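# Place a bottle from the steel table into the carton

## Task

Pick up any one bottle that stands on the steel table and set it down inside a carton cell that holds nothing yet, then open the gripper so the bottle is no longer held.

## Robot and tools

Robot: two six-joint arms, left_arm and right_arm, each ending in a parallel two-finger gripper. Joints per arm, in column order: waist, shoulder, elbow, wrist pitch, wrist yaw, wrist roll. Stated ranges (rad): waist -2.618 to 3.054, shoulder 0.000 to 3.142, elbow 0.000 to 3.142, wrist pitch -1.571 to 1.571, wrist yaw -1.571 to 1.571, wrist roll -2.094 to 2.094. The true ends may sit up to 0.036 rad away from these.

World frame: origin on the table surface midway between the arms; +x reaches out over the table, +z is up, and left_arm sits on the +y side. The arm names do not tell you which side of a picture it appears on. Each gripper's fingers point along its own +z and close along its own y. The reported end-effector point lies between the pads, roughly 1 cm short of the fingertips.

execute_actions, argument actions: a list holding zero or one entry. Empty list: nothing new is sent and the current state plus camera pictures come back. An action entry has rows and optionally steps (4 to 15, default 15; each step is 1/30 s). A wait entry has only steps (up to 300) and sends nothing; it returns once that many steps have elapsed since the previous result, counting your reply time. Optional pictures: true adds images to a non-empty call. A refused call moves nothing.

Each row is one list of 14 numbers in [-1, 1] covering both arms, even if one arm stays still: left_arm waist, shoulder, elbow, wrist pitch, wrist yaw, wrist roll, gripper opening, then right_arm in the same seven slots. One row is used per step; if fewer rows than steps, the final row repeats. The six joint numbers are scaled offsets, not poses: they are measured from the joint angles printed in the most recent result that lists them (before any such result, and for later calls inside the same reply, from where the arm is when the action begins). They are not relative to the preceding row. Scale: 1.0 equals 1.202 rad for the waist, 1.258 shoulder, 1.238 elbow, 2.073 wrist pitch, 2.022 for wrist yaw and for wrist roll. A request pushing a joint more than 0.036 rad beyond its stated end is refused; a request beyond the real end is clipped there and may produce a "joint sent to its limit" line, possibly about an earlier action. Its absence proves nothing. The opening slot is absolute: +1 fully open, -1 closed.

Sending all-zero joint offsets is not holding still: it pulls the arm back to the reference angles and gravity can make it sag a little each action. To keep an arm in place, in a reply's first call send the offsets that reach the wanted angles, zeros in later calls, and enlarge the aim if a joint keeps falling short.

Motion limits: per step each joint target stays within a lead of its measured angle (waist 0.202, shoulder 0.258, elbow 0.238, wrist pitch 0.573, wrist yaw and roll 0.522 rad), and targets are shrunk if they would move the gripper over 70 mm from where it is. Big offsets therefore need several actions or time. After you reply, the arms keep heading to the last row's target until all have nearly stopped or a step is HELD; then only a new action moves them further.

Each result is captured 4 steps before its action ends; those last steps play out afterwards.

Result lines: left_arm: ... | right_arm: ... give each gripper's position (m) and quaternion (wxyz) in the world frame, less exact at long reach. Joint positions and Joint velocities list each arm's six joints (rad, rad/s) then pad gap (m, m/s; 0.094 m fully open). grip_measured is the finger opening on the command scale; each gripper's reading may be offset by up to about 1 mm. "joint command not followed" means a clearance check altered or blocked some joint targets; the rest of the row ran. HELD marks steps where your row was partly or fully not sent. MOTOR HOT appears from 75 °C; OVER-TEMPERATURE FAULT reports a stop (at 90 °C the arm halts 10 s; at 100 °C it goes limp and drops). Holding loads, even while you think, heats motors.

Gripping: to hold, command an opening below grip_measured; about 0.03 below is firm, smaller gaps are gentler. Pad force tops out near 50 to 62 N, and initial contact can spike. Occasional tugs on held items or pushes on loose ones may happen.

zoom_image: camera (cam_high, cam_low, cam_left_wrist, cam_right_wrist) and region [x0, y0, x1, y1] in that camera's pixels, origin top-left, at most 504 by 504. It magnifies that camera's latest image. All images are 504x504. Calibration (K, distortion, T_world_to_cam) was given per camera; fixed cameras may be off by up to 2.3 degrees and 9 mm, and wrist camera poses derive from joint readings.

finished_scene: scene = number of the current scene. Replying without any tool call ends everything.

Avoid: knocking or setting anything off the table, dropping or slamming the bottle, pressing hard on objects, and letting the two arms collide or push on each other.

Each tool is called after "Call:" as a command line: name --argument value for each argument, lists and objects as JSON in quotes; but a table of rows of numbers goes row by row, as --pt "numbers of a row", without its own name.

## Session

Call:
execute_actions --actions '[]'

Scene clock: 0.00 s of 4680.00 s.
left_arm: end_effector_position=(+0.4430, +0.3428, +0.3422) grip_measured=+1.000 end_effector_quat_wxyz=(+0.544, -0.182, +0.776, -0.261) | right_arm: end_effector_position=(+0.3546, -0.0188, +0.2844) grip_measured=+1.000 end_effector_quat_wxyz=(+0.315, -0.053, +0.917, +0.239)
Joint positions: left_arm=[ 0.427  1.469  1.35  -0.191  0.473 -0.534  0.094] | right_arm=[ 0.899  1.838  1.928 -0.847  0.037  0.626  0.094]
Joint velocities: left_arm=[ 0.017  0.007  0.012  0.007  0.095 -0.007  0.   ] | right_arm=[ 0.022 -0.022  0.007  0.007  0.022 -0.066  0.   ]
Motor temperatures (°C, as the motors report them): left_arm=[22 22 23 23 24 23] | right_arm=[26 23 24 23 22 22]
camera_calibration (this result's frames):
cam_left_wrist: T_world_to_cam=[[0.0222083, -0.660103, 0.750847, -0.0513621], [-0.836741, -0.4233, -0.347393, 0.646837], [0.547148, -0.620549, -0.561736, 0.281514], [0, 0, 0, 1]] pos_world=[0.388346, 0.414595, 0.421408]
cam_right_wrist: T_world_to_cam=[[0.256125, -0.877222, -0.406057, -0.000200991], [-0.962543, -0.270096, -0.0236353, 0.372236], [-0.0889409, 0.396901, -0.913542, 0.421507], [0, 0, 0, 1]] pos_world=[0.395834, -0.0669332, 0.39378]

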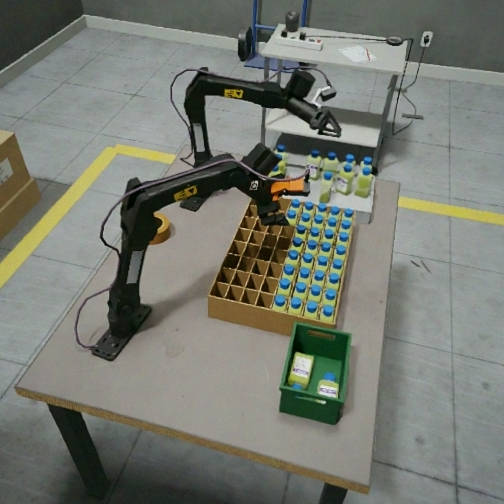

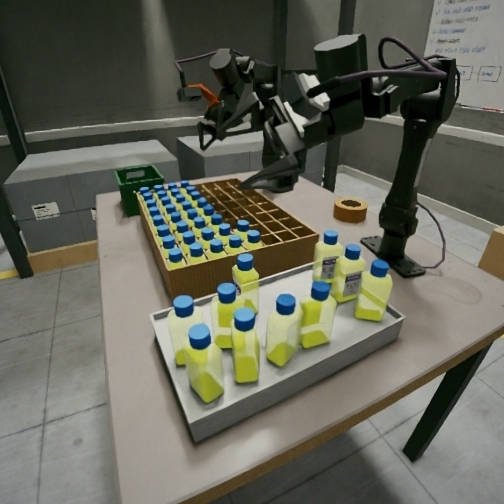

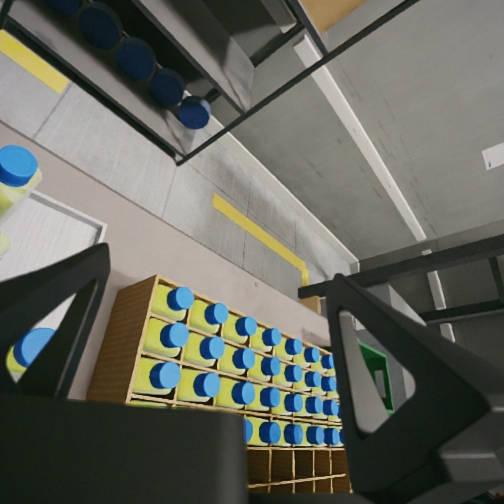

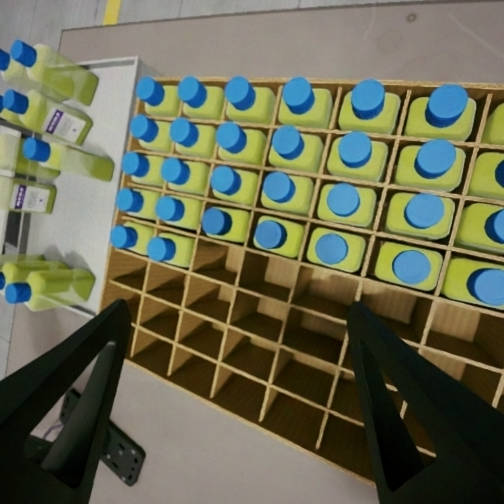

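Call:
execute_actions --actions '[{"rows":[[-0.045,0.03,0.245,-0.66,-0.236,1,0.5,-0.6,-0.3,-0.1,0,0,0,1]]}]'

Call:
execute_actions --actions '[{"steps":25}]' --pictures true

Scene clock: 0.57 s of 4680.00 s.
left_arm: end_effector_position=(+0.3341, +0.3677, +0.2599) grip_measured=+0.502 end_effector_quat_wxyz=(+0.261, +0.098, +0.959, +0.056) | right_arm: end_effector_position=(+0.3944, -0.2162, +0.3841) grip_measured=+1.000 end_effector_quat_wxyz=(+0.440, +0.125, +0.860, +0.224)
Joint positions: left_arm=[ 0.382  1.505  1.635 -1.164  0.062  0.418  0.071] | right_arm=[ 0.491  1.529  1.826 -0.834  0.019  0.626  0.094]
Joint velocities: left_arm=[ 0.012  0.022 -0.002 -2.366 -0.344  2.645 -0.   ] | right_arm=[-1.687 -0.75  -0.012  0.081  0.081 -0.037  0.   ]
Motor temperatures (°C, as the motors report them): left_arm=[22 22 23 23 24 23] | right_arm=[26 23 24 23 22 22]
Steps of this call (steps 1 to 6: nothing new was sent; steps 7 to 17: the first 11 steps of this action). Readings (joint positions):
7: left_arm=[0.419 1.476 1.391 -0.282 0.403 -0.455] | right_arm=[0.889 1.824 1.912 -0.836 0.030 0.626]
8: left_arm=[0.407 1.495 1.460 -0.407 0.320 -0.356] | right_arm=[0.871 1.801 1.885 -0.834 0.022 0.626]
10: left_arm=[0.389 1.517 1.574 -0.605 0.205 -0.159] | right_arm=[0.809 1.744 1.847 -0.844 0.019 0.626]
14: left_arm=[0.382 1.502 1.635 -0.923 0.102 0.174] | right_arm=[0.648 1.618 1.826 -0.845 0.020 0.626]
17: the state above

Scene clock: 1.40 s of 4680.00 s.
left_arm: end_effector_position=(+0.2463, +0.3583, +0.2278) grip_measured=+0.502 end_effector_quat_wxyz=(+0.052, +0.582, +0.810, +0.059) | right_arm: end_effector_position=(+0.4025, -0.3578, +0.4089) grip_measured=+1.000 end_effector_quat_wxyz=(+0.499, +0.262, +0.812, +0.152)
Joint positions: left_arm=[ 0.382  1.505  1.635 -1.542  0.     1.477  0.071] | right_arm=[ 0.172  1.463  1.816 -0.827  0.042  0.629  0.094]
Joint velocities: left_arm=[-0.007 -0.017  0.002  0.007 -0.022  0.037 -0.001] | right_arm=[-0.017 -0.007 -0.017 -0.022 -0.081  0.066  0.   ]
Motor temperatures (°C, as the motors report them): left_arm=[22 22 23 23 24 23] | right_arm=[26 23 24 24 22 22]
joint sent to its limit (left arm) — the command would take joint 4 (wrist pitch) past its lower limit, so that joint was sent only as far as its limit.
Kept back: nothing.
Steps of this call (steps 1 to 4: the last 4 steps of your previous action; steps 5 to 25: the robot went on to your last target). Readings (joint positions):
1: left_arm=[0.382 1.505 1.635 -1.243 0.050 0.516] | right_arm=[0.428 1.506 1.826 -0.830 0.020 0.626]
2: left_arm=[0.382 1.505 1.635 -1.311 0.040 0.615] | right_arm=[0.359 1.487 1.826 -0.826 0.021 0.626]
4: left_arm=[0.382 1.505 1.635 -1.407 0.026 0.814] | right_arm=[0.228 1.466 1.826 -0.819 0.032 0.627]
8: left_arm=[0.382 1.505 1.635 -1.498 0.011 1.182] | right_arm=[0.160 1.463 1.821 -0.820 0.053 0.629]
25: the state above
camera_calibration (this result's frames):
cam_left_wrist: T_world_to_cam=[[-0.861339, -0.497094, -0.10484, 0.403267], [-0.462843, 0.682754, 0.565352, -0.24723], [-0.209453, 0.535484, -0.81816, 0.165038], [0, 0, 0, 1]] pos_world=[0.267489, 0.280884, 0.317078]
cam_right_wrist: T_world_to_cam=[[-0.265283, -0.82053, -0.506316, 0.0119114], [-0.854529, 0.443299, -0.270676, 0.642516], [0.446547, 0.360856, -0.818766, 0.406892], [0, 0, 0, 1]] pos_world=[0.370512, -0.421883, 0.513095]

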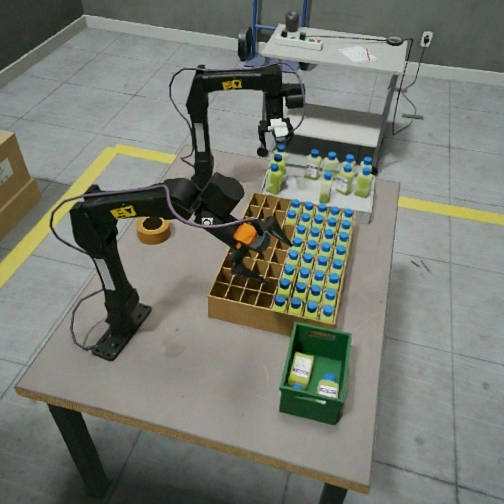

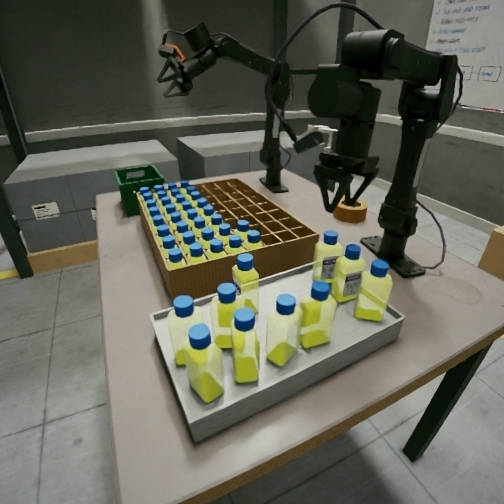

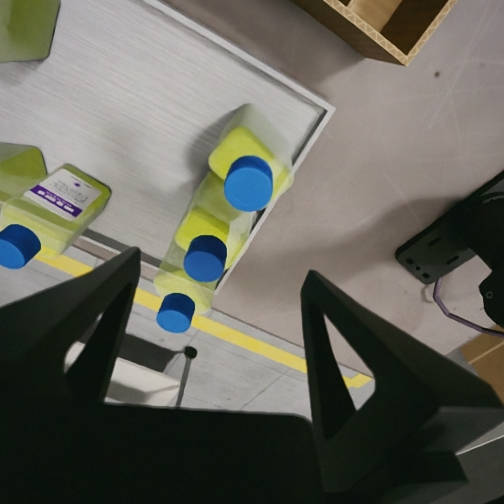

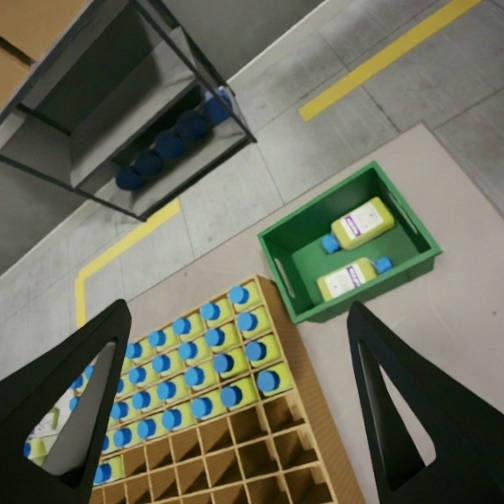

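Call:
execute_actions --actions '[{"rows":[[-0.033,0.078,-0.075,0.015,0,0.265,0.2,0,0,0,0,0,0,1]]}]'

Call:
execute_actions --actions '[{"steps":10}]' --pictures true

Call:
zoom_image --camera "cam_low" --region '[270,170,420,320]'

Scene clock: 2.00 s of 4680.00 s.
left_arm: end_effector_position=(+0.2502, +0.3502, +0.1778) grip_measured=+0.202 end_effector_quat_wxyz=(-0.002, +0.771, +0.637, -0.002) | right_arm: end_effector_position=(+0.4028, -0.3578, +0.4094) grip_measured=+1.000 end_effector_quat_wxyz=(+0.500, +0.262, +0.811, +0.152)
Joint positions: left_arm=[ 0.349  1.616  1.551 -1.511 -0.001  1.96   0.056] | right_arm=[ 0.172  1.463  1.816 -0.825  0.042  0.629  0.094]
Joint velocities: left_arm=[ 0.012 -0.027 -0.002  0.022 -0.051  0.271 -0.002] | right_arm=[ 0.007 -0.022  0.002  0.081 -0.007 -0.022  0.   ]
Motor temperatures (°C, as the motors report them): left_arm=[22 22 23 23 24 23] | right_arm=[26 23 24 24 22 22]
joint sent to its limit (left arm) — the command would take joint 4 (wrist pitch) past its lower limit, so that joint was sent only as far as its limit.
Steps of this call (steps 1 to 7: the robot went on to your last target; steps 8 to 18: the first 11 steps of this action). Readings (joint positions):
8: left_arm=[0.378 1.511 1.628 -1.538 -0.001 1.561] | right_arm=[0.172 1.463 1.816 -0.827 0.042 0.629]
9: left_arm=[0.371 1.519 1.615 -1.533 -0.001 1.651] | right_arm=[0.172 1.463 1.816 -0.826 0.042 0.629]
11: left_arm=[0.356 1.554 1.585 -1.529 -0.001 1.780] | right_arm=[0.172 1.463 1.816 -0.826 0.042 0.629]
15: left_arm=[0.349 1.614 1.553 -1.515 -0.001 1.915] | right_arm=[0.172 1.463 1.816 -0.825 0.042 0.629]
18: the state above

Scene clock: 2.33 s of 4680.00 s.
left_arm: end_effector_position=(+0.2503, +0.3502, +0.1778) grip_measured=+0.202 end_effector_quat_wxyz=(-0.002, +0.784, +0.620, -0.002) | right_arm: end_effector_position=(+0.4028, -0.3578, +0.4095) grip_measured=+1.000 end_effector_quat_wxyz=(+0.500, +0.262, +0.811, +0.152)
Joint positions: left_arm=[ 0.349  1.616  1.551 -1.511 -0.001  2.002  0.056] | right_arm=[ 0.172  1.463  1.816 -0.824  0.042  0.629  0.094]
Joint velocities: left_arm=[-0.002  0.007 -0.002 -0.051  0.007  0.022 -0.   ] | right_arm=[-0.002 -0.017  0.002  0.007 -0.022 -0.007  0.   ]
Motor temperatures (°C, as the motors report them): left_arm=[22 23 23 23 24 23] | right_arm=[26 23 24 24 22 22]
Kept back: nothing.
Steps of this call (steps 1 to 4: the last 4 steps of your previous action; steps 5 to 10: the robot went on to your last target). Readings (joint positions):
1: left_arm=[0.349 1.616 1.551 -1.511 -0.001 1.969] | right_arm=[0.172 1.463 1.816 -0.825 0.042 0.629]
2: left_arm=[0.349 1.616 1.551 -1.511 -0.001 1.977] | right_arm=[0.172 1.463 1.816 -0.825 0.042 0.629]
4: left_arm=[0.349 1.616 1.551 -1.511 -0.001 1.988] | right_arm=[0.172 1.463 1.816 -0.825 0.042 0.629]
8: left_arm=[0.349 1.616 1.551 -1.511 -0.001 1.999] | right_arm=[0.172 1.463 1.816 -0.824 0.042 0.629]
10: the state above
camera_calibration (this result's frames):
cam_left_wrist: T_world_to_cam=[[-0.998083, 0.034804, 0.0511686, 0.217653], [0.0586977, 0.794316, 0.604663, -0.38823], [-0.0195993, 0.606508, -0.794836, 0.0527898], [0, 0, 0, 1]] pos_world=[0.241058, 0.268785, 0.265571]
cam_right_wrist: T_world_to_cam=[[-0.263931, -0.820489, -0.507088, 0.0120841], [-0.853804, 0.443321, -0.272921, 0.643565], [0.448731, 0.360922, -0.817543, 0.405881], [0, 0, 0, 1]] pos_world=[0.370536, -0.421882, 0.513594]

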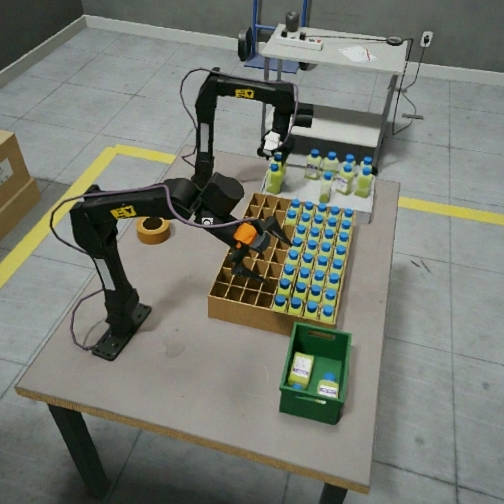

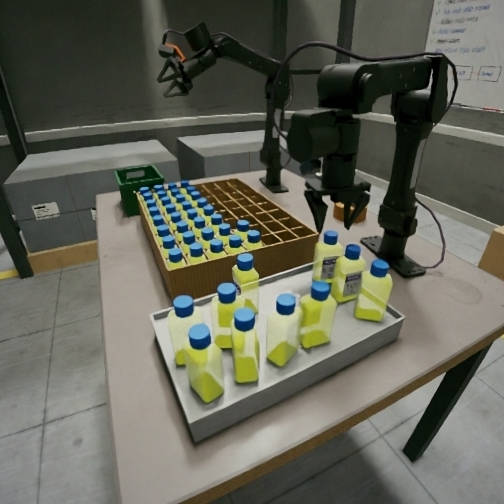

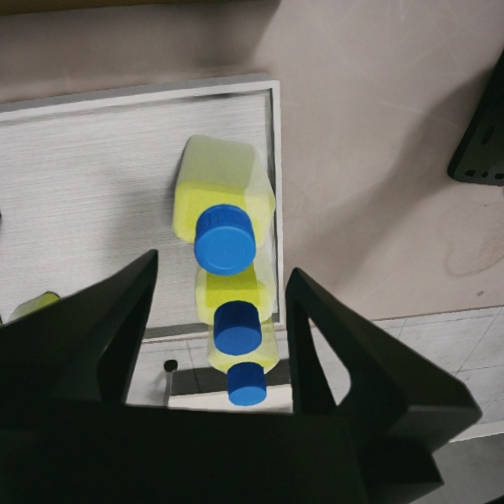

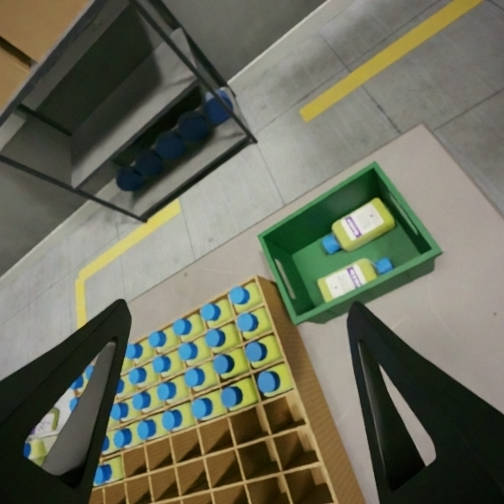

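Region (270, 170, 420, 320) of cam_low's 504x504 image, scaled by 3.360, with more detail than that image has.

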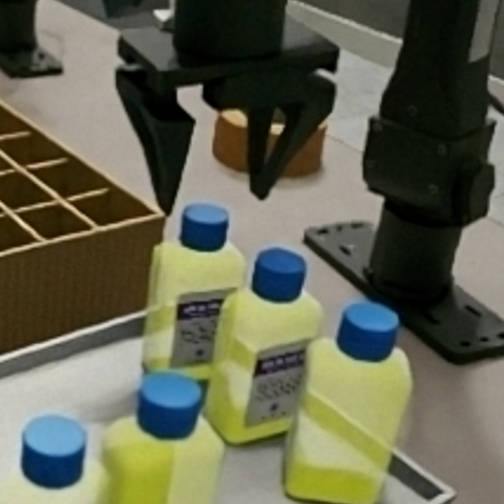

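Call:
execute_actions --actions '[{"rows":[[0,0,-0.04,0.03,0,0.03,0.2,0,0,0,0,0,0,1],[0,0,-0.06,0.045,0,0.03,0.2,0,0,0,0,0,0,1],[0,0,-0.08,0.06,0,0.03,0.2,0,0,0,0,0,0,1],[0,0,-0.103,0.06,0,0.03,0.2,0,0,0,0,0,0,1]]}]'

Call:
execute_actions --actions '[{"steps":5}]' --pictures true

Call:
zoom_image --camera "cam_low" --region '[270,170,420,320]'

Scene clock: 2.90 s of 4680.00 s.
left_arm: end_effector_position=(+0.2524, +0.3506, +0.1496) grip_measured=+0.202 end_effector_quat_wxyz=(-0.003, +0.799, +0.601, -0.004) | right_arm: end_effector_position=(+0.4030, -0.3578, +0.4099) grip_measured=+1.000 end_effector_quat_wxyz=(+0.501, +0.261, +0.811, +0.153)
Joint positions: left_arm=[ 0.349  1.616  1.438 -1.403 -0.001  2.052  0.056] | right_arm=[ 0.172  1.463  1.816 -0.823  0.042  0.629  0.094]
Joint velocities: left_arm=[-0.017 -0.017 -0.012  0.154 -0.007  0.007 -0.001] | right_arm=[-0.007  0.002  0.032  0.037  0.066  0.007  0.   ]
Motor temperatures (°C, as the motors report them): left_arm=[22 23 23 23 24 23] | right_arm=[26 23 24 24 22 22]
Steps of this call (steps 1 to 6: the robot went on to your last target; steps 7 to 17: the first 11 steps of this action). Readings (joint positions):
7: left_arm=[0.349 1.616 1.547 -1.503 -0.001 2.013] | right_arm=[0.172 1.463 1.816 -0.824 0.042 0.629]
8: left_arm=[0.349 1.616 1.538 -1.489 -0.001 2.022] | right_arm=[0.172 1.463 1.816 -0.824 0.042 0.629]
10: left_arm=[0.349 1.616 1.498 -1.447 -0.001 2.034] | right_arm=[0.172 1.463 1.816 -0.823 0.042 0.629]
14: left_arm=[0.349 1.616 1.439 -1.415 -0.001 2.047] | right_arm=[0.172 1.463 1.816 -0.823 0.042 0.629]
17: the state above

Scene clock: 3.07 s of 4680.00 s.
left_arm: end_effector_position=(+0.2553, +0.3512, +0.1496) grip_measured=+0.202 end_effector_quat_wxyz=(-0.000, +0.800, +0.599, +0.001) | right_arm: end_effector_position=(+0.4031, -0.3578, +0.4100) grip_measured=+1.000 end_effector_quat_wxyz=(+0.501, +0.261, +0.811, +0.153)
Joint positions: left_arm=[ 0.349  1.616  1.438 -1.391 -0.001  2.055  0.056] | right_arm=[ 0.172  1.463  1.816 -0.822  0.042  0.629  0.094]
Joint velocities: left_arm=[ 0.002 -0.022  0.007 -0.022 -0.051 -0.037  0.   ] | right_arm=[ 0.007  0.007 -0.012  0.022  0.007 -0.081  0.   ]
Motor temperatures (°C, as the motors report them): left_arm=[22 23 23 23 24 23] | right_arm=[26 23 24 24 22 22]
Kept back: nothing.
Steps of this call (steps 1 to 4: the last 4 steps of your previous action; step 5: the robot went on to your last target). Readings (joint positions):
1: left_arm=[0.349 1.616 1.438 -1.399 -0.001 2.053] | right_arm=[0.172 1.463 1.816 -0.822 0.042 0.629]
2: left_arm=[0.349 1.616 1.438 -1.396 -0.001 2.054] | right_arm=[0.172 1.463 1.816 -0.822 0.042 0.629]
4: left_arm=[0.349 1.616 1.438 -1.392 -0.001 2.054] | right_arm=[0.172 1.463 1.816 -0.822 0.042 0.629]
5: the state above
camera_calibration (this result's frames):
cam_left_wrist: T_world_to_cam=[[-0.995158, 0.0876022, 0.0445751, 0.205728], [0.0966446, 0.789432, 0.606182, -0.380422], [0.0179138, 0.607555, -0.794076, 0.0197517], [0, 0, 0, 1]] pos_world=[0.241143, 0.270295, 0.237119]
cam_right_wrist: T_world_to_cam=[[-0.26277, -0.820454, -0.507747, 0.0122304], [-0.853177, 0.44334, -0.274843, 0.644462], [0.4506, 0.360978, -0.816489, 0.405011], [0, 0, 0, 1]] pos_world=[0.370556, -0.421881, 0.514023]

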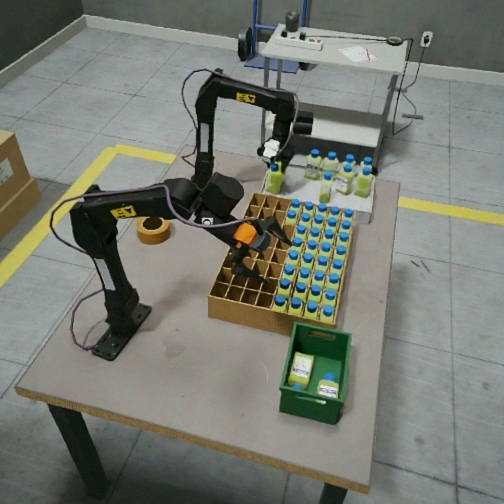

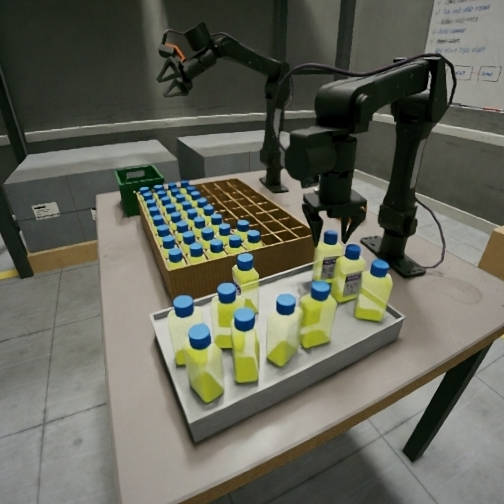

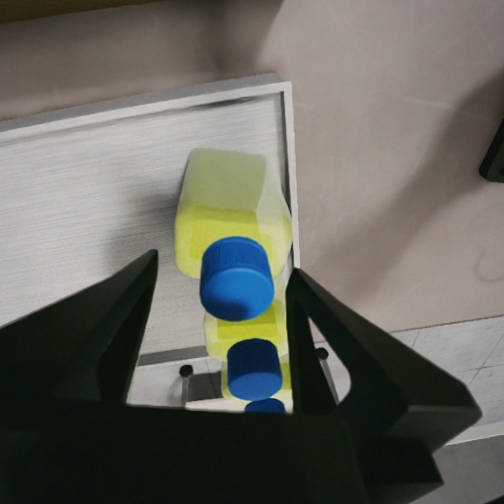

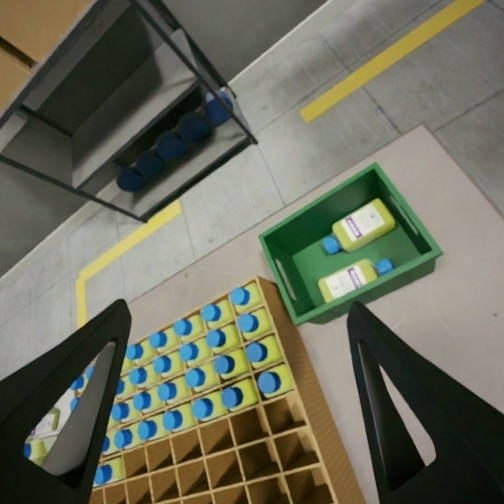

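Region (270, 170, 420, 320) of cam_low's 504x504 image, scaled by 3.360, with more detail than that image has.

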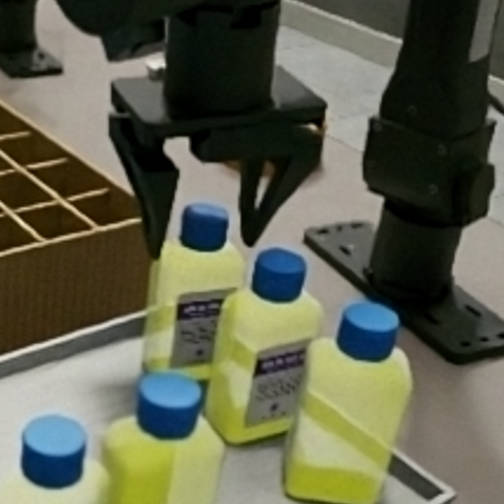

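Call:
execute_actions --actions '[{"rows":[[0,0,-0.028,-0.004,0,0,0.1,0,0,0,0,0,0,1],[0,0,-0.028,-0.004,0,0,0.1,0,0,0,0,0,0,1],[0,0,-0.028,-0.004,0,0,0,0,0,0,0,0,0,1],[0,0,-0.028,-0.004,0,0,-0.1,0,0,0,0,0,0,1],[0,0,-0.028,-0.004,0,0,-0.2,0,0,0,0,0,0,1],[0,0,-0.028,-0.004,0,0,-0.3,0,0,0,0,0,0,1],[0,0,-0.028,-0.004,0,0,-0.4,0,0,0,0,0,0,1],[0,0,-0.028,-0.004,0,0,-0.5,0,0,0,0,0,0,1]]}]' --pictures true

Scene clock: 3.60 s of 4680.00 s.
left_arm: end_effector_position=(+0.2559, +0.3513, +0.1496) grip_measured=-0.453 end_effector_quat_wxyz=(+0.000, +0.801, +0.599, +0.002) | right_arm: end_effector_position=(+0.4033, -0.3578, +0.4105) grip_measured=+1.000 end_effector_quat_wxyz=(+0.502, +0.261, +0.810, +0.153)
Joint positions: left_arm=[ 0.349  1.616  1.438 -1.388 -0.001  2.056  0.026] | right_arm=[ 0.172  1.463  1.816 -0.82   0.042  0.629  0.094]
Joint velocities: left_arm=[ 0.007 -0.002  0.007 -0.066 -0.051  0.007  0.001] | right_arm=[-0.002  0.002 -0.012  0.007  0.022  0.007  0.   ]
Motor temperatures (°C, as the motors report them): left_arm=[22 23 23 23 24 23] | right_arm=[26 23 24 24 22 22]
Steps of this call (steps 1 to 5: the robot went on to your last target; steps 6 to 16: the first 11 steps of this action). Readings (joint positions):
6: left_arm=[0.349 1.616 1.438 -1.388 -0.001 2.056] | right_arm=[0.172 1.463 1.816 -0.822 0.042 0.629]
7: left_arm=[0.349 1.616 1.438 -1.388 -0.001 2.056] | right_arm=[0.172 1.463 1.816 -0.822 0.042 0.629]
9: left_arm=[0.349 1.616 1.438 -1.388 -0.001 2.056] | right_arm=[0.172 1.463 1.816 -0.821 0.042 0.629]
13: left_arm=[0.349 1.616 1.438 -1.389 -0.001 2.056] | right_arm=[0.172 1.463 1.816 -0.820 0.042 0.629]
16: the state above
camera_calibration (this result's frames):
cam_left_wrist: T_world_to_cam=[[-0.99517, 0.0887181, 0.0420187, 0.206357], [0.0959612, 0.789, 0.606853, -0.380363], [0.020686, 0.607954, -0.793703, 0.0187563], [0, 0, 0, 1]] pos_world=[0.241473, 0.270396, 0.23704]
cam_right_wrist: T_world_to_cam=[[-0.261608, -0.820419, -0.508404, 0.012375], [-0.852546, 0.443359, -0.276763, 0.645358], [0.452467, 0.361034, -0.815431, 0.40414], [0, 0, 0, 1]] pos_world=[0.370574, -0.421881, 0.514451]

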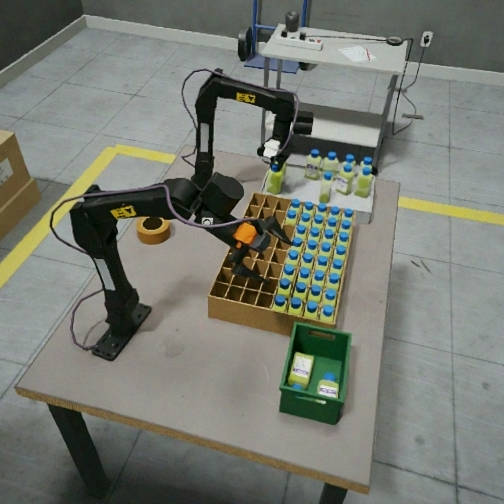

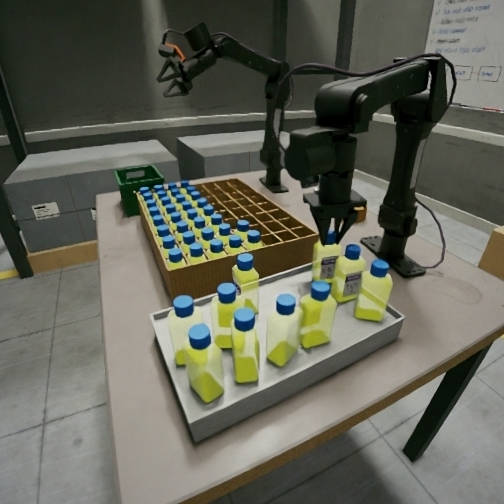

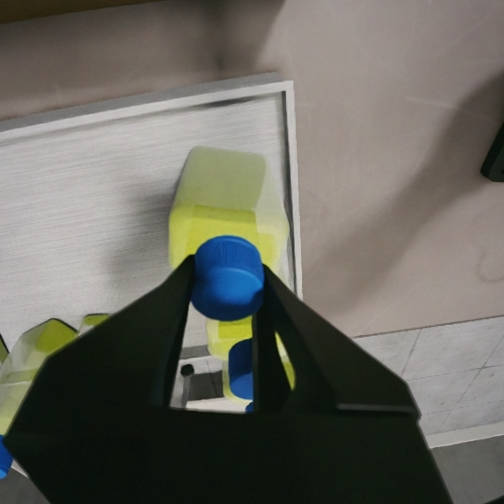

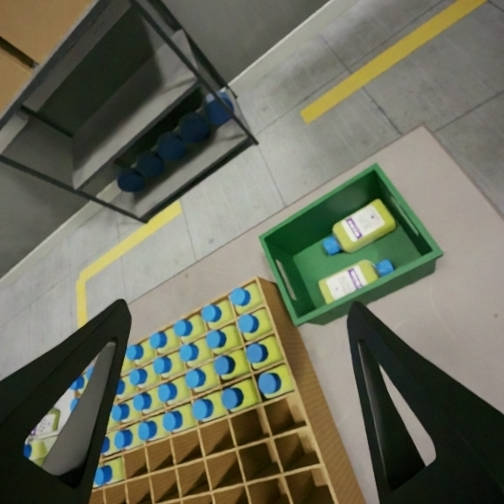

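Call:
execute_actions --actions '[{"rows":[[0,-0.01,0.04,-0.03,0,0,-0.5,0,0,0,0,0,0,1],[0,-0.015,0.07,-0.05,0,0,-0.5,0,0,0,0,0,0,1],[0,-0.02,0.1,-0.07,0,0,-0.5,0,0,0,0,0,0,1],[0,-0.025,0.13,-0.083,0,0,-0.5,0,0,0,0,0,0,1],[0,-0.03,0.16,-0.083,0,0,-0.5,0,0,0,0,0,0,1],[0,-0.035,0.19,-0.083,0,0,-0.5,0,0,0,0,0,0,1],[0,-0.035,0.22,-0.083,0,0,-0.5,0,0,0,0,0,0,1],[-0.03,-0.035,0.22,-0.083,0,0,-0.5,0,0,0,0,0,0,1],[-0.06,-0.035,0.22,-0.083,0,0,-0.5,0,0,0,0,0,0,1],[-0.1,-0.035,0.22,-0.083,0,0,-0.5,0,0,0,0,0,0,1],[-0.15,-0.035,0.22,-0.083,0,0,-0.5,0,0,0,0,0,0,1],[-0.2,-0.035,0.22,-0.083,0,-0.1,-0.5,0,0,0,0,0,0,1],[-0.26,-0.035,0.22,-0.083,0,-0.2,-0.5,0,0,0,0,0,0,1],[-0.32,-0.035,0.22,-0.083,0,-0.3,-0.5,0,0,0,0,0,0,1],[-0.39,-0.035,0.22,-0.083,0,-1,-0.5,0,0,0,0,0,0,1]]}]'

Call:
execute_actions --actions '[{"steps":22}]'

Scene clock: 4.23 s of 4680.00 s.
left_arm: end_effector_position=(+0.2754, +0.3376, +0.2216) grip_measured=-0.453 end_effector_quat_wxyz=(+0.030, +0.817, +0.571, +0.075) | right_arm: end_effector_position=(+0.4036, -0.3578, +0.4110) grip_measured=+1.000 end_effector_quat_wxyz=(+0.503, +0.261, +0.810, +0.153)
Joint positions: left_arm=[ 0.283  1.586  1.687 -1.51  -0.016  2.056  0.026] | right_arm=[ 0.172  1.463  1.816 -0.818  0.042  0.629  0.094]
Joint velocities: left_arm=[-1.111 -0.178  0.129 -0.051 -0.168 -0.007 -0.   ] | right_arm=[ 0.007  0.012 -0.007 -0.051  0.051 -0.066  0.   ]
Motor temperatures (°C, as the motors report them): left_arm=[22 23 23 23 24 23] | right_arm=[26 23 24 24 22 22]
joint sent to its limit (left arm) — the command would take joint 4 (wrist pitch) past its lower limit, so that joint was sent only as far as its limit.
Steps of this call (steps 1 to 4: the last 4 steps of your previous action; steps 5 to 8: the robot went on to your last target; steps 9 to 19: the first 11 steps of this action). Readings (joint positions):
9: left_arm=[0.349 1.616 1.441 -1.392 -0.001 2.056] | right_arm=[0.172 1.463 1.816 -0.819 0.042 0.629]
10: left_arm=[0.349 1.616 1.449 -1.405 -0.001 2.056] | right_arm=[0.172 1.463 1.816 -0.819 0.042 0.629]
12: left_arm=[0.349 1.616 1.494 -1.452 -0.001 2.056] | right_arm=[0.172 1.463 1.816 -0.819 0.042 0.629]
16: left_arm=[0.347 1.609 1.640 -1.509 -0.002 2.056] | right_arm=[0.172 1.463 1.816 -0.818 0.042 0.629]
19: the state above

Scene clock: 4.97 s of 4680.00 s.
left_arm: end_effector_position=(+0.2573, +0.2142, +0.2218) grip_measured=-0.453 end_effector_quat_wxyz=(+0.063, +0.229, +0.971, -0.005) | right_arm: end_effector_position=(+0.4036, -0.3578, +0.4110) grip_measured=+1.000 end_effector_quat_wxyz=(+0.503, +0.261, +0.810, +0.153)
Joint positions: left_arm=[-0.128  1.583  1.689 -1.552  0.004  0.184  0.026] | right_arm=[ 0.172  1.463  1.816 -0.818  0.042  0.629  0.094]
Joint velocities: left_arm=[-0.002 -0.017 -0.007 -0.037  0.007 -1.018 -0.   ] | right_arm=[-0.007 -0.022 -0.017  0.037  0.007 -0.037  0.   ]
Motor temperatures (°C, as the motors report them): left_arm=[22 23 23 23 24 23] | right_arm=[26 23 24 24 22 22]
joint sent to its limit (left arm) — the command would take joint 4 (wrist pitch) past its lower limit, so that joint was sent only as far as its limit.
Kept back: nothing.
Steps of this call (steps 1 to 4: the last 4 steps of your previous action; steps 5 to 22: the robot went on to your last target). Readings (joint positions):
1: left_arm=[0.236 1.582 1.689 -1.513 -0.019 2.026] | right_arm=[0.172 1.463 1.816 -0.818 0.042 0.629]
2: left_arm=[0.176 1.581 1.689 -1.516 -0.021 1.962] | right_arm=[0.172 1.463 1.816 -0.818 0.042 0.629]
4: left_arm=[0.038 1.583 1.689 -1.519 -0.021 1.770] | right_arm=[0.172 1.463 1.816 -0.818 0.042 0.629]
8: left_arm=[-0.141 1.583 1.689 -1.526 0.008 1.374] | right_arm=[0.172 1.463 1.816 -0.818 0.042 0.629]
22: the state above

Call:
execute_actions --actions '[{"rows":[[0,0.022,-0.035,0.008,0,-0.17,-0.5,0,0,0,0,0,0,1]]}]'

Call:
execute_actions --actions '[{"steps":6}]' --pictures true

Call:
zoom_image --camera "cam_left_wrist" --region '[130,80,330,280]'

Call:
zoom_image --camera "cam_low" --region '[240,160,340,260]'

Scene clock: 5.50 s of 4680.00 s.
left_arm: end_effector_position=(+0.2561, +0.2145, +0.2064) grip_measured=-0.453 end_effector_quat_wxyz=(+0.035, +0.072, +0.997, -0.009) | right_arm: end_effector_position=(+0.4038, -0.3578, +0.4115) grip_measured=+1.000 end_effector_quat_wxyz=(+0.504, +0.261, +0.809, +0.154)
Joint positions: left_arm=[-0.128  1.61   1.659 -1.547  0.004 -0.133  0.026] | right_arm=[ 0.172  1.463  1.816 -0.815  0.042  0.629  0.094]
Joint velocities: left_arm=[ 0.002 -0.012 -0.007 -0.007  0.007 -0.125  0.002] | right_arm=[ 0.012 -0.002 -0.002  0.007  0.007  0.037  0.   ]
Motor temperatures (°C, as the motors report them): left_arm=[22 23 23 23 24 23] | right_arm=[26 23 24 25 22 22]
joint sent to its limit (left arm) — the command would take joint 4 (wrist pitch) past its lower limit, so that joint was sent only as far as its limit.
Steps of this call (steps 1 to 5: the robot went on to your last target; steps 6 to 16: the first 11 steps of this action). Readings (joint positions):
6: left_arm=[-0.128 1.583 1.686 -1.551 0.004 0.047] | right_arm=[0.172 1.463 1.816 -0.817 0.042 0.629]
7: left_arm=[-0.128 1.584 1.680 -1.549 0.004 0.007] | right_arm=[0.172 1.463 1.816 -0.817 0.042 0.629]
9: left_arm=[-0.128 1.592 1.669 -1.548 0.004 -0.052] | right_arm=[0.172 1.463 1.816 -0.816 0.042 0.629]
13: left_arm=[-0.128 1.609 1.659 -1.548 0.004 -0.113] | right_arm=[0.172 1.463 1.816 -0.815 0.042 0.629]
16: the state above

Scene clock: 5.70 s of 4680.00 s.
left_arm: end_effector_position=(+0.2561, +0.2145, +0.2065) grip_measured=-0.453 end_effector_quat_wxyz=(+0.035, +0.065, +0.997, -0.010) | right_arm: end_effector_position=(+0.4039, -0.3578, +0.4116) grip_measured=+1.000 end_effector_quat_wxyz=(+0.504, +0.261, +0.809, +0.154)
Joint positions: left_arm=[-0.128  1.61   1.659 -1.546  0.004 -0.149  0.026] | right_arm=[ 0.172  1.463  1.816 -0.815  0.042  0.629  0.094]
Joint velocities: left_arm=[-0.022 -0.012 -0.007  0.022 -0.007 -0.066  0.001] | right_arm=[-0.007 -0.007  0.012 -0.037  0.081 -0.066  0.   ]
Motor temperatures (°C, as the motors report them): left_arm=[22 23 23 23 24 23] | right_arm=[26 23 24 25 22 22]
Kept back: nothing.
Steps of this call (steps 1 to 4: the last 4 steps of your previous action; steps 5 to 6: the robot went on to your last target). Readings (joint positions):
1: left_arm=[-0.128 1.610 1.659 -1.547 0.004 -0.138] | right_arm=[0.172 1.463 1.816 -0.815 0.042 0.629]
2: left_arm=[-0.128 1.610 1.659 -1.547 0.004 -0.141] | right_arm=[0.172 1.463 1.816 -0.815 0.042 0.629]
4: left_arm=[-0.128 1.610 1.659 -1.546 0.004 -0.146] | right_arm=[0.172 1.463 1.816 -0.815 0.042 0.629]
6: the state above
camera_calibration (this result's frames):
cam_left_wrist: T_world_to_cam=[[0.06345, -0.99521, 0.0743702, 0.171], [-0.835842, -0.0122762, 0.548833, 0.115587], [-0.545291, -0.0969852, -0.832617, 0.451298], [0, 0, 0, 1]] pos_world=[0.331852, 0.215369, 0.299603]
cam_right_wrist: T_world_to_cam=[[-0.259084, -0.820343, -0.509817, 0.0126827], [-0.851164, 0.443401, -0.28092, 0.647293], [0.456503, 0.361156, -0.813124, 0.402247], [0, 0, 0, 1]] pos_world=[0.370611, -0.42188, 0.51538]

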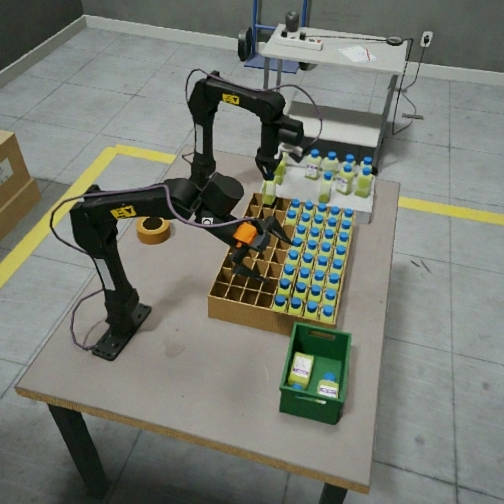

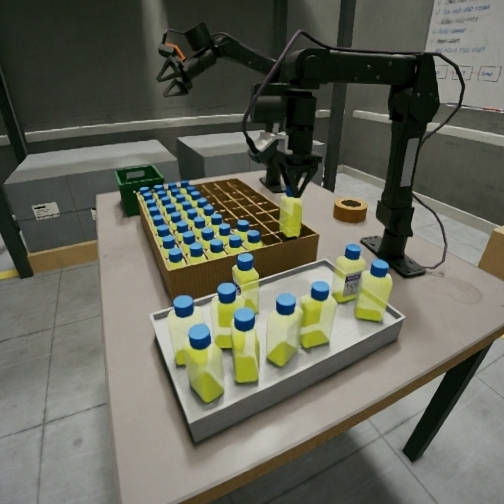

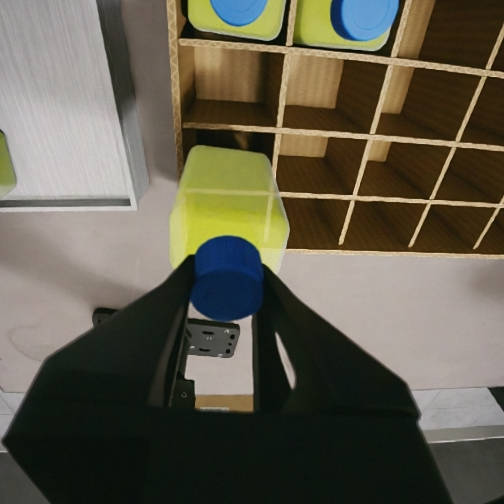

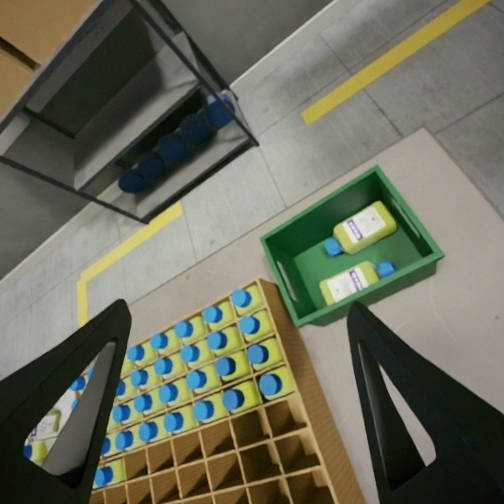

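Region (130, 80, 330, 280) of cam_left_wrist's 504x504 image, scaled by 2.520, with more detail than that image has.

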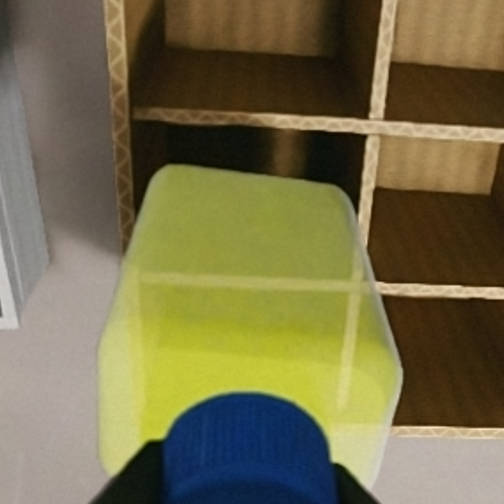

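Region (240, 160, 340, 260) of cam_low's 504x504 image, scaled by 5.040, with more detail than that image has.

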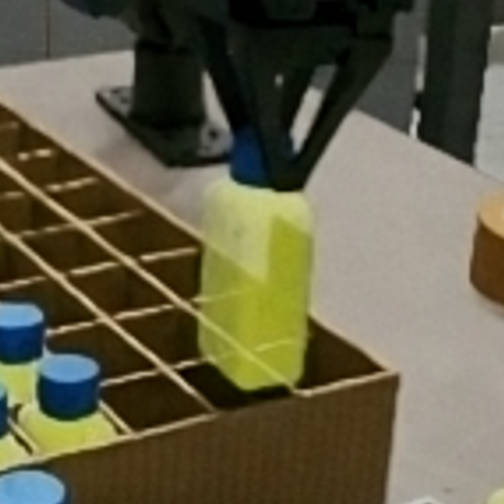

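Call:
execute_actions --actions '[{"rows":[[0.015,0,0,0.015,0,-0.033,-0.5,0,0,0,0,0,0,1]]}]' --pictures true

Call:
zoom_image --camera "cam_left_wrist" --region '[130,80,330,280]'

Scene clock: 6.20 s of 4680.00 s.
left_arm: end_effector_position=(+0.2611, +0.2155, +0.2068) grip_measured=-0.453 end_effector_quat_wxyz=(+0.044, +0.033, +0.998, -0.013) | right_arm: end_effector_position=(+0.4041, -0.3577, +0.4121) grip_measured=+1.000 end_effector_quat_wxyz=(+0.505, +0.261, +0.808, +0.154)
Joint positions: left_arm=[-0.12   1.61   1.659 -1.528  0.004 -0.205  0.026] | right_arm=[ 0.172  1.463  1.816 -0.813  0.042  0.629  0.094]
Joint velocities: left_arm=[ 0.002 -0.007  0.017  0.022  0.037 -0.125 -0.002] | right_arm=[-0.007 -0.007 -0.022 -0.022 -0.022  0.007  0.   ]
Motor temperatures (°C, as the motors report them): left_arm=[22 23 23 23 24 23] | right_arm=[26 24 24 25 22 22]
Steps of this call (steps 1 to 4: the robot went on to your last target; steps 5 to 15: the first 11 steps of this action). Readings (joint positions):
5: left_arm=[-0.128 1.610 1.659 -1.545 0.004 -0.161] | right_arm=[0.172 1.463 1.816 -0.815 0.042 0.629]
6: left_arm=[-0.126 1.610 1.659 -1.542 0.004 -0.171] | right_arm=[0.172 1.463 1.816 -0.815 0.042 0.629]
8: left_arm=[-0.122 1.610 1.659 -1.536 0.004 -0.185] | right_arm=[0.172 1.463 1.816 -0.814 0.042 0.629]
12: left_arm=[-0.120 1.610 1.659 -1.530 0.004 -0.200] | right_arm=[0.172 1.463 1.816 -0.813 0.042 0.629]
15: the state above
camera_calibration (this result's frames):
cam_left_wrist: T_world_to_cam=[[0.12559, -0.988432, 0.0850203, 0.151822], [-0.842074, -0.0608972, 0.535913, 0.134284], [-0.524537, -0.138899, -0.839981, 0.459518], [0, 0, 0, 1]] pos_world=[0.335043, 0.22207, 0.301114]
cam_right_wrist: T_world_to_cam=[[-0.257917, -0.820308, -0.510465, 0.0128221], [-0.850519, 0.44342, -0.282836, 0.648184], [0.458362, 0.361212, -0.812053, 0.40137], [0, 0, 0, 1]] pos_world=[0.370627, -0.421879, 0.515808]

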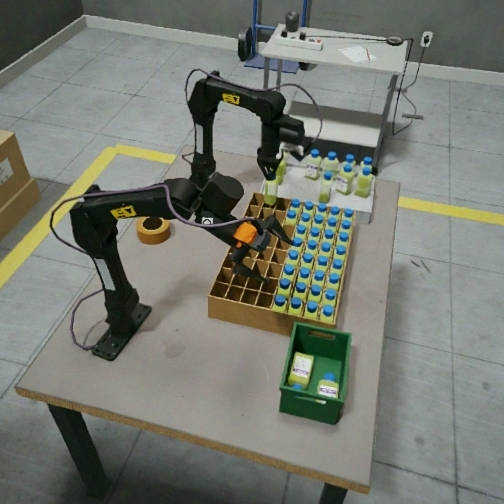

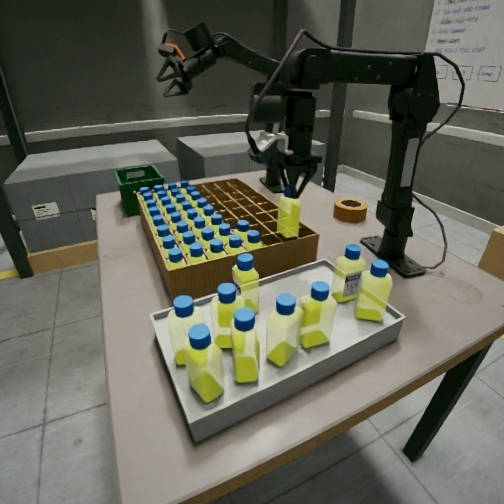

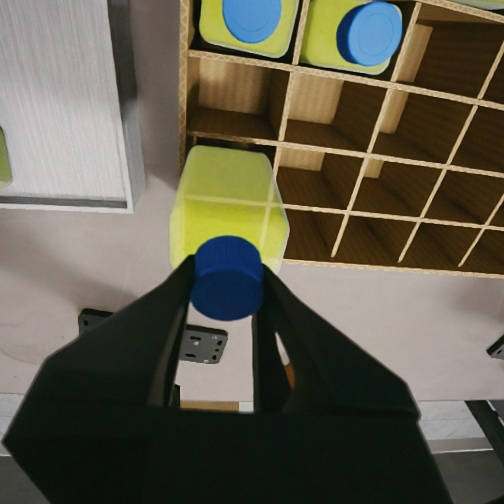

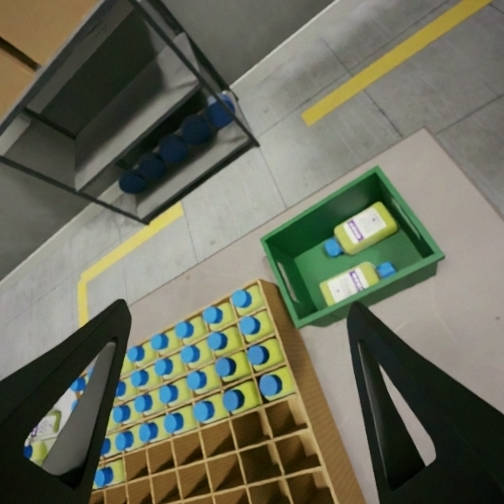

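Region (130, 80, 330, 280) of cam_left_wrist's 504x504 image, scaled by 2.520, with more detail than that image has.

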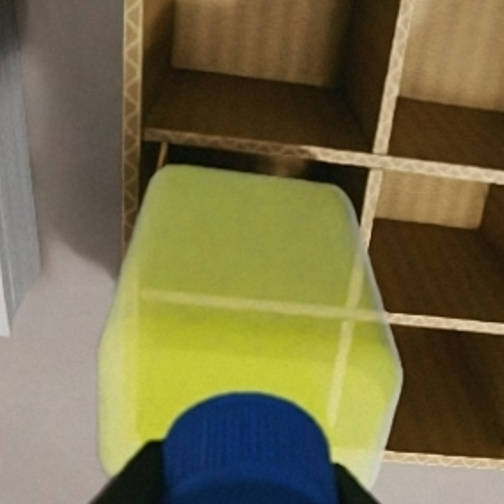

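Call:
execute_actions --actions '[{"rows":[[0,0.02,0,0,0,0,-0.5,0,0,0,0,0,0,1],[0,0.025,0,0,0,0,-0.5,0,0,0,0,0,0,1],[0,0.03,0,0,0,0,-0.5,0,0,0,0,0,0,1],[0,0.037,0,0,0,0,-0.5,0,0,0,0,0,0,1],[0,0.044,0,0,0,0,-0.5,0,0,0,0,0,0,1],[0,0.051,0,0,0,0,-0.5,0,0,0,0,0,0,1],[0,0.058,0,0,0,0,-0.5,0,0,0,0,0,0,1],[0,0.066,0,0,0,0,-0.5,0,0,0,0,0,0,1]]}]' --pictures true

Call:
zoom_image --camera "cam_low" --region '[240,160,340,260]'

Scene clock: 6.73 s of 4680.00 s.
left_arm: end_effector_position=(+0.2672, +0.2139, +0.1841) grip_measured=-0.453 end_effector_quat_wxyz=(+0.004, +0.031, +1.000, -0.003) | right_arm: end_effector_position=(+0.4044, -0.3577, +0.4126) grip_measured=+1.000 end_effector_quat_wxyz=(+0.506, +0.261, +0.808, +0.154)
Joint positions: left_arm=[-0.12   1.692  1.659 -1.528  0.004 -0.209  0.026] | right_arm=[ 0.172  1.463  1.816 -0.81   0.042  0.629  0.094]
Joint velocities: left_arm=[-0.002  0.168  0.007  0.051  0.007 -0.037 -0.001] | right_arm=[-0.002 -0.002 -0.012 -0.037  0.022 -0.007  0.   ]
Motor temperatures (°C, as the motors report them): left_arm=[22 23 23 23 24 23] | right_arm=[26 24 24 25 22 22]
Steps of this call (steps 1 to 4: the last 4 steps of your previous action; step 5: the robot went on to your last target; steps 6 to 16: the first 11 steps of this action). Readings (joint positions):
6: left_arm=[-0.120 1.611 1.659 -1.528 0.004 -0.209] | right_arm=[0.172 1.463 1.816 -0.813 0.042 0.629]
7: left_arm=[-0.120 1.614 1.659 -1.528 0.004 -0.209] | right_arm=[0.172 1.463 1.816 -0.812 0.042 0.629]
9: left_arm=[-0.120 1.626 1.659 -1.528 0.004 -0.209] | right_arm=[0.172 1.463 1.816 -0.811 0.042 0.629]
13: left_arm=[-0.120 1.665 1.659 -1.528 0.004 -0.209] | right_arm=[0.172 1.463 1.816 -0.811 0.042 0.629]
16: the state above
camera_calibration (this result's frames):
cam_left_wrist: T_world_to_cam=[[0.134414, -0.98948, 0.0535054, 0.154971], [-0.797361, -0.0759418, 0.598706, 0.131205], [-0.588344, -0.123138, -0.79918, 0.449606], [0, 0, 0, 1]] pos_world=[0.34831, 0.218668, 0.272471]
cam_right_wrist: T_world_to_cam=[[-0.256748, -0.820273, -0.51111, 0.0129598], [-0.84987, 0.44344, -0.28475, 0.649073], [0.460219, 0.361268, -0.810977, 0.400491], [0, 0, 0, 1]] pos_world=[0.370641, -0.421879, 0.516237]

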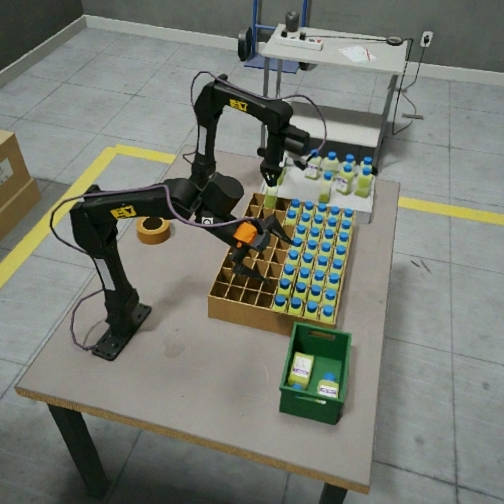

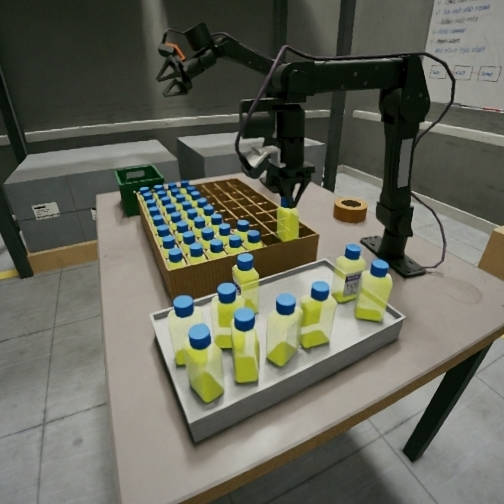

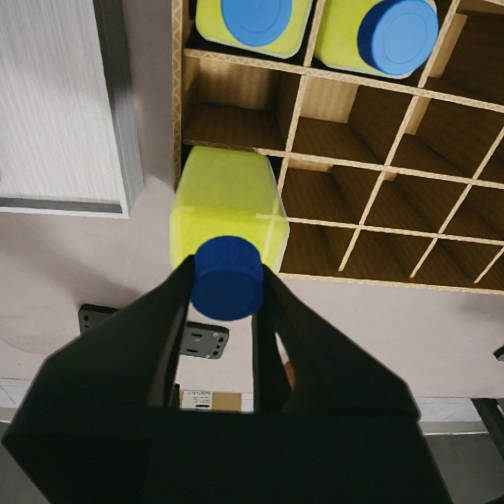

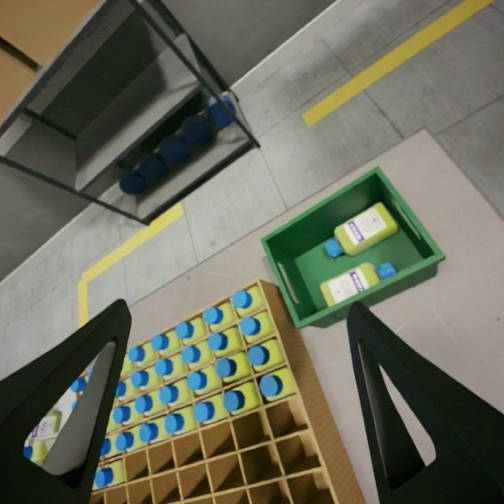

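Region (240, 160, 340, 260) of cam_low's 504x504 image, scaled by 5.040, with more detail than that image has.

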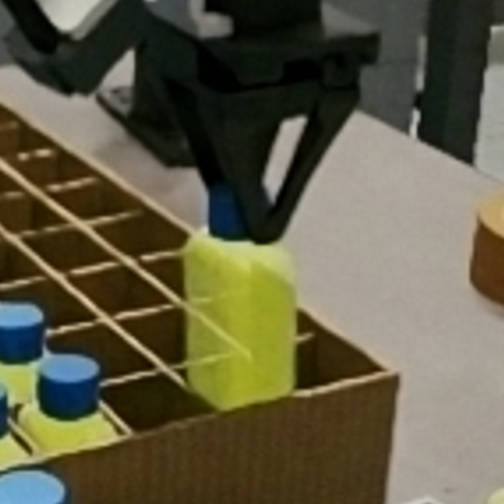

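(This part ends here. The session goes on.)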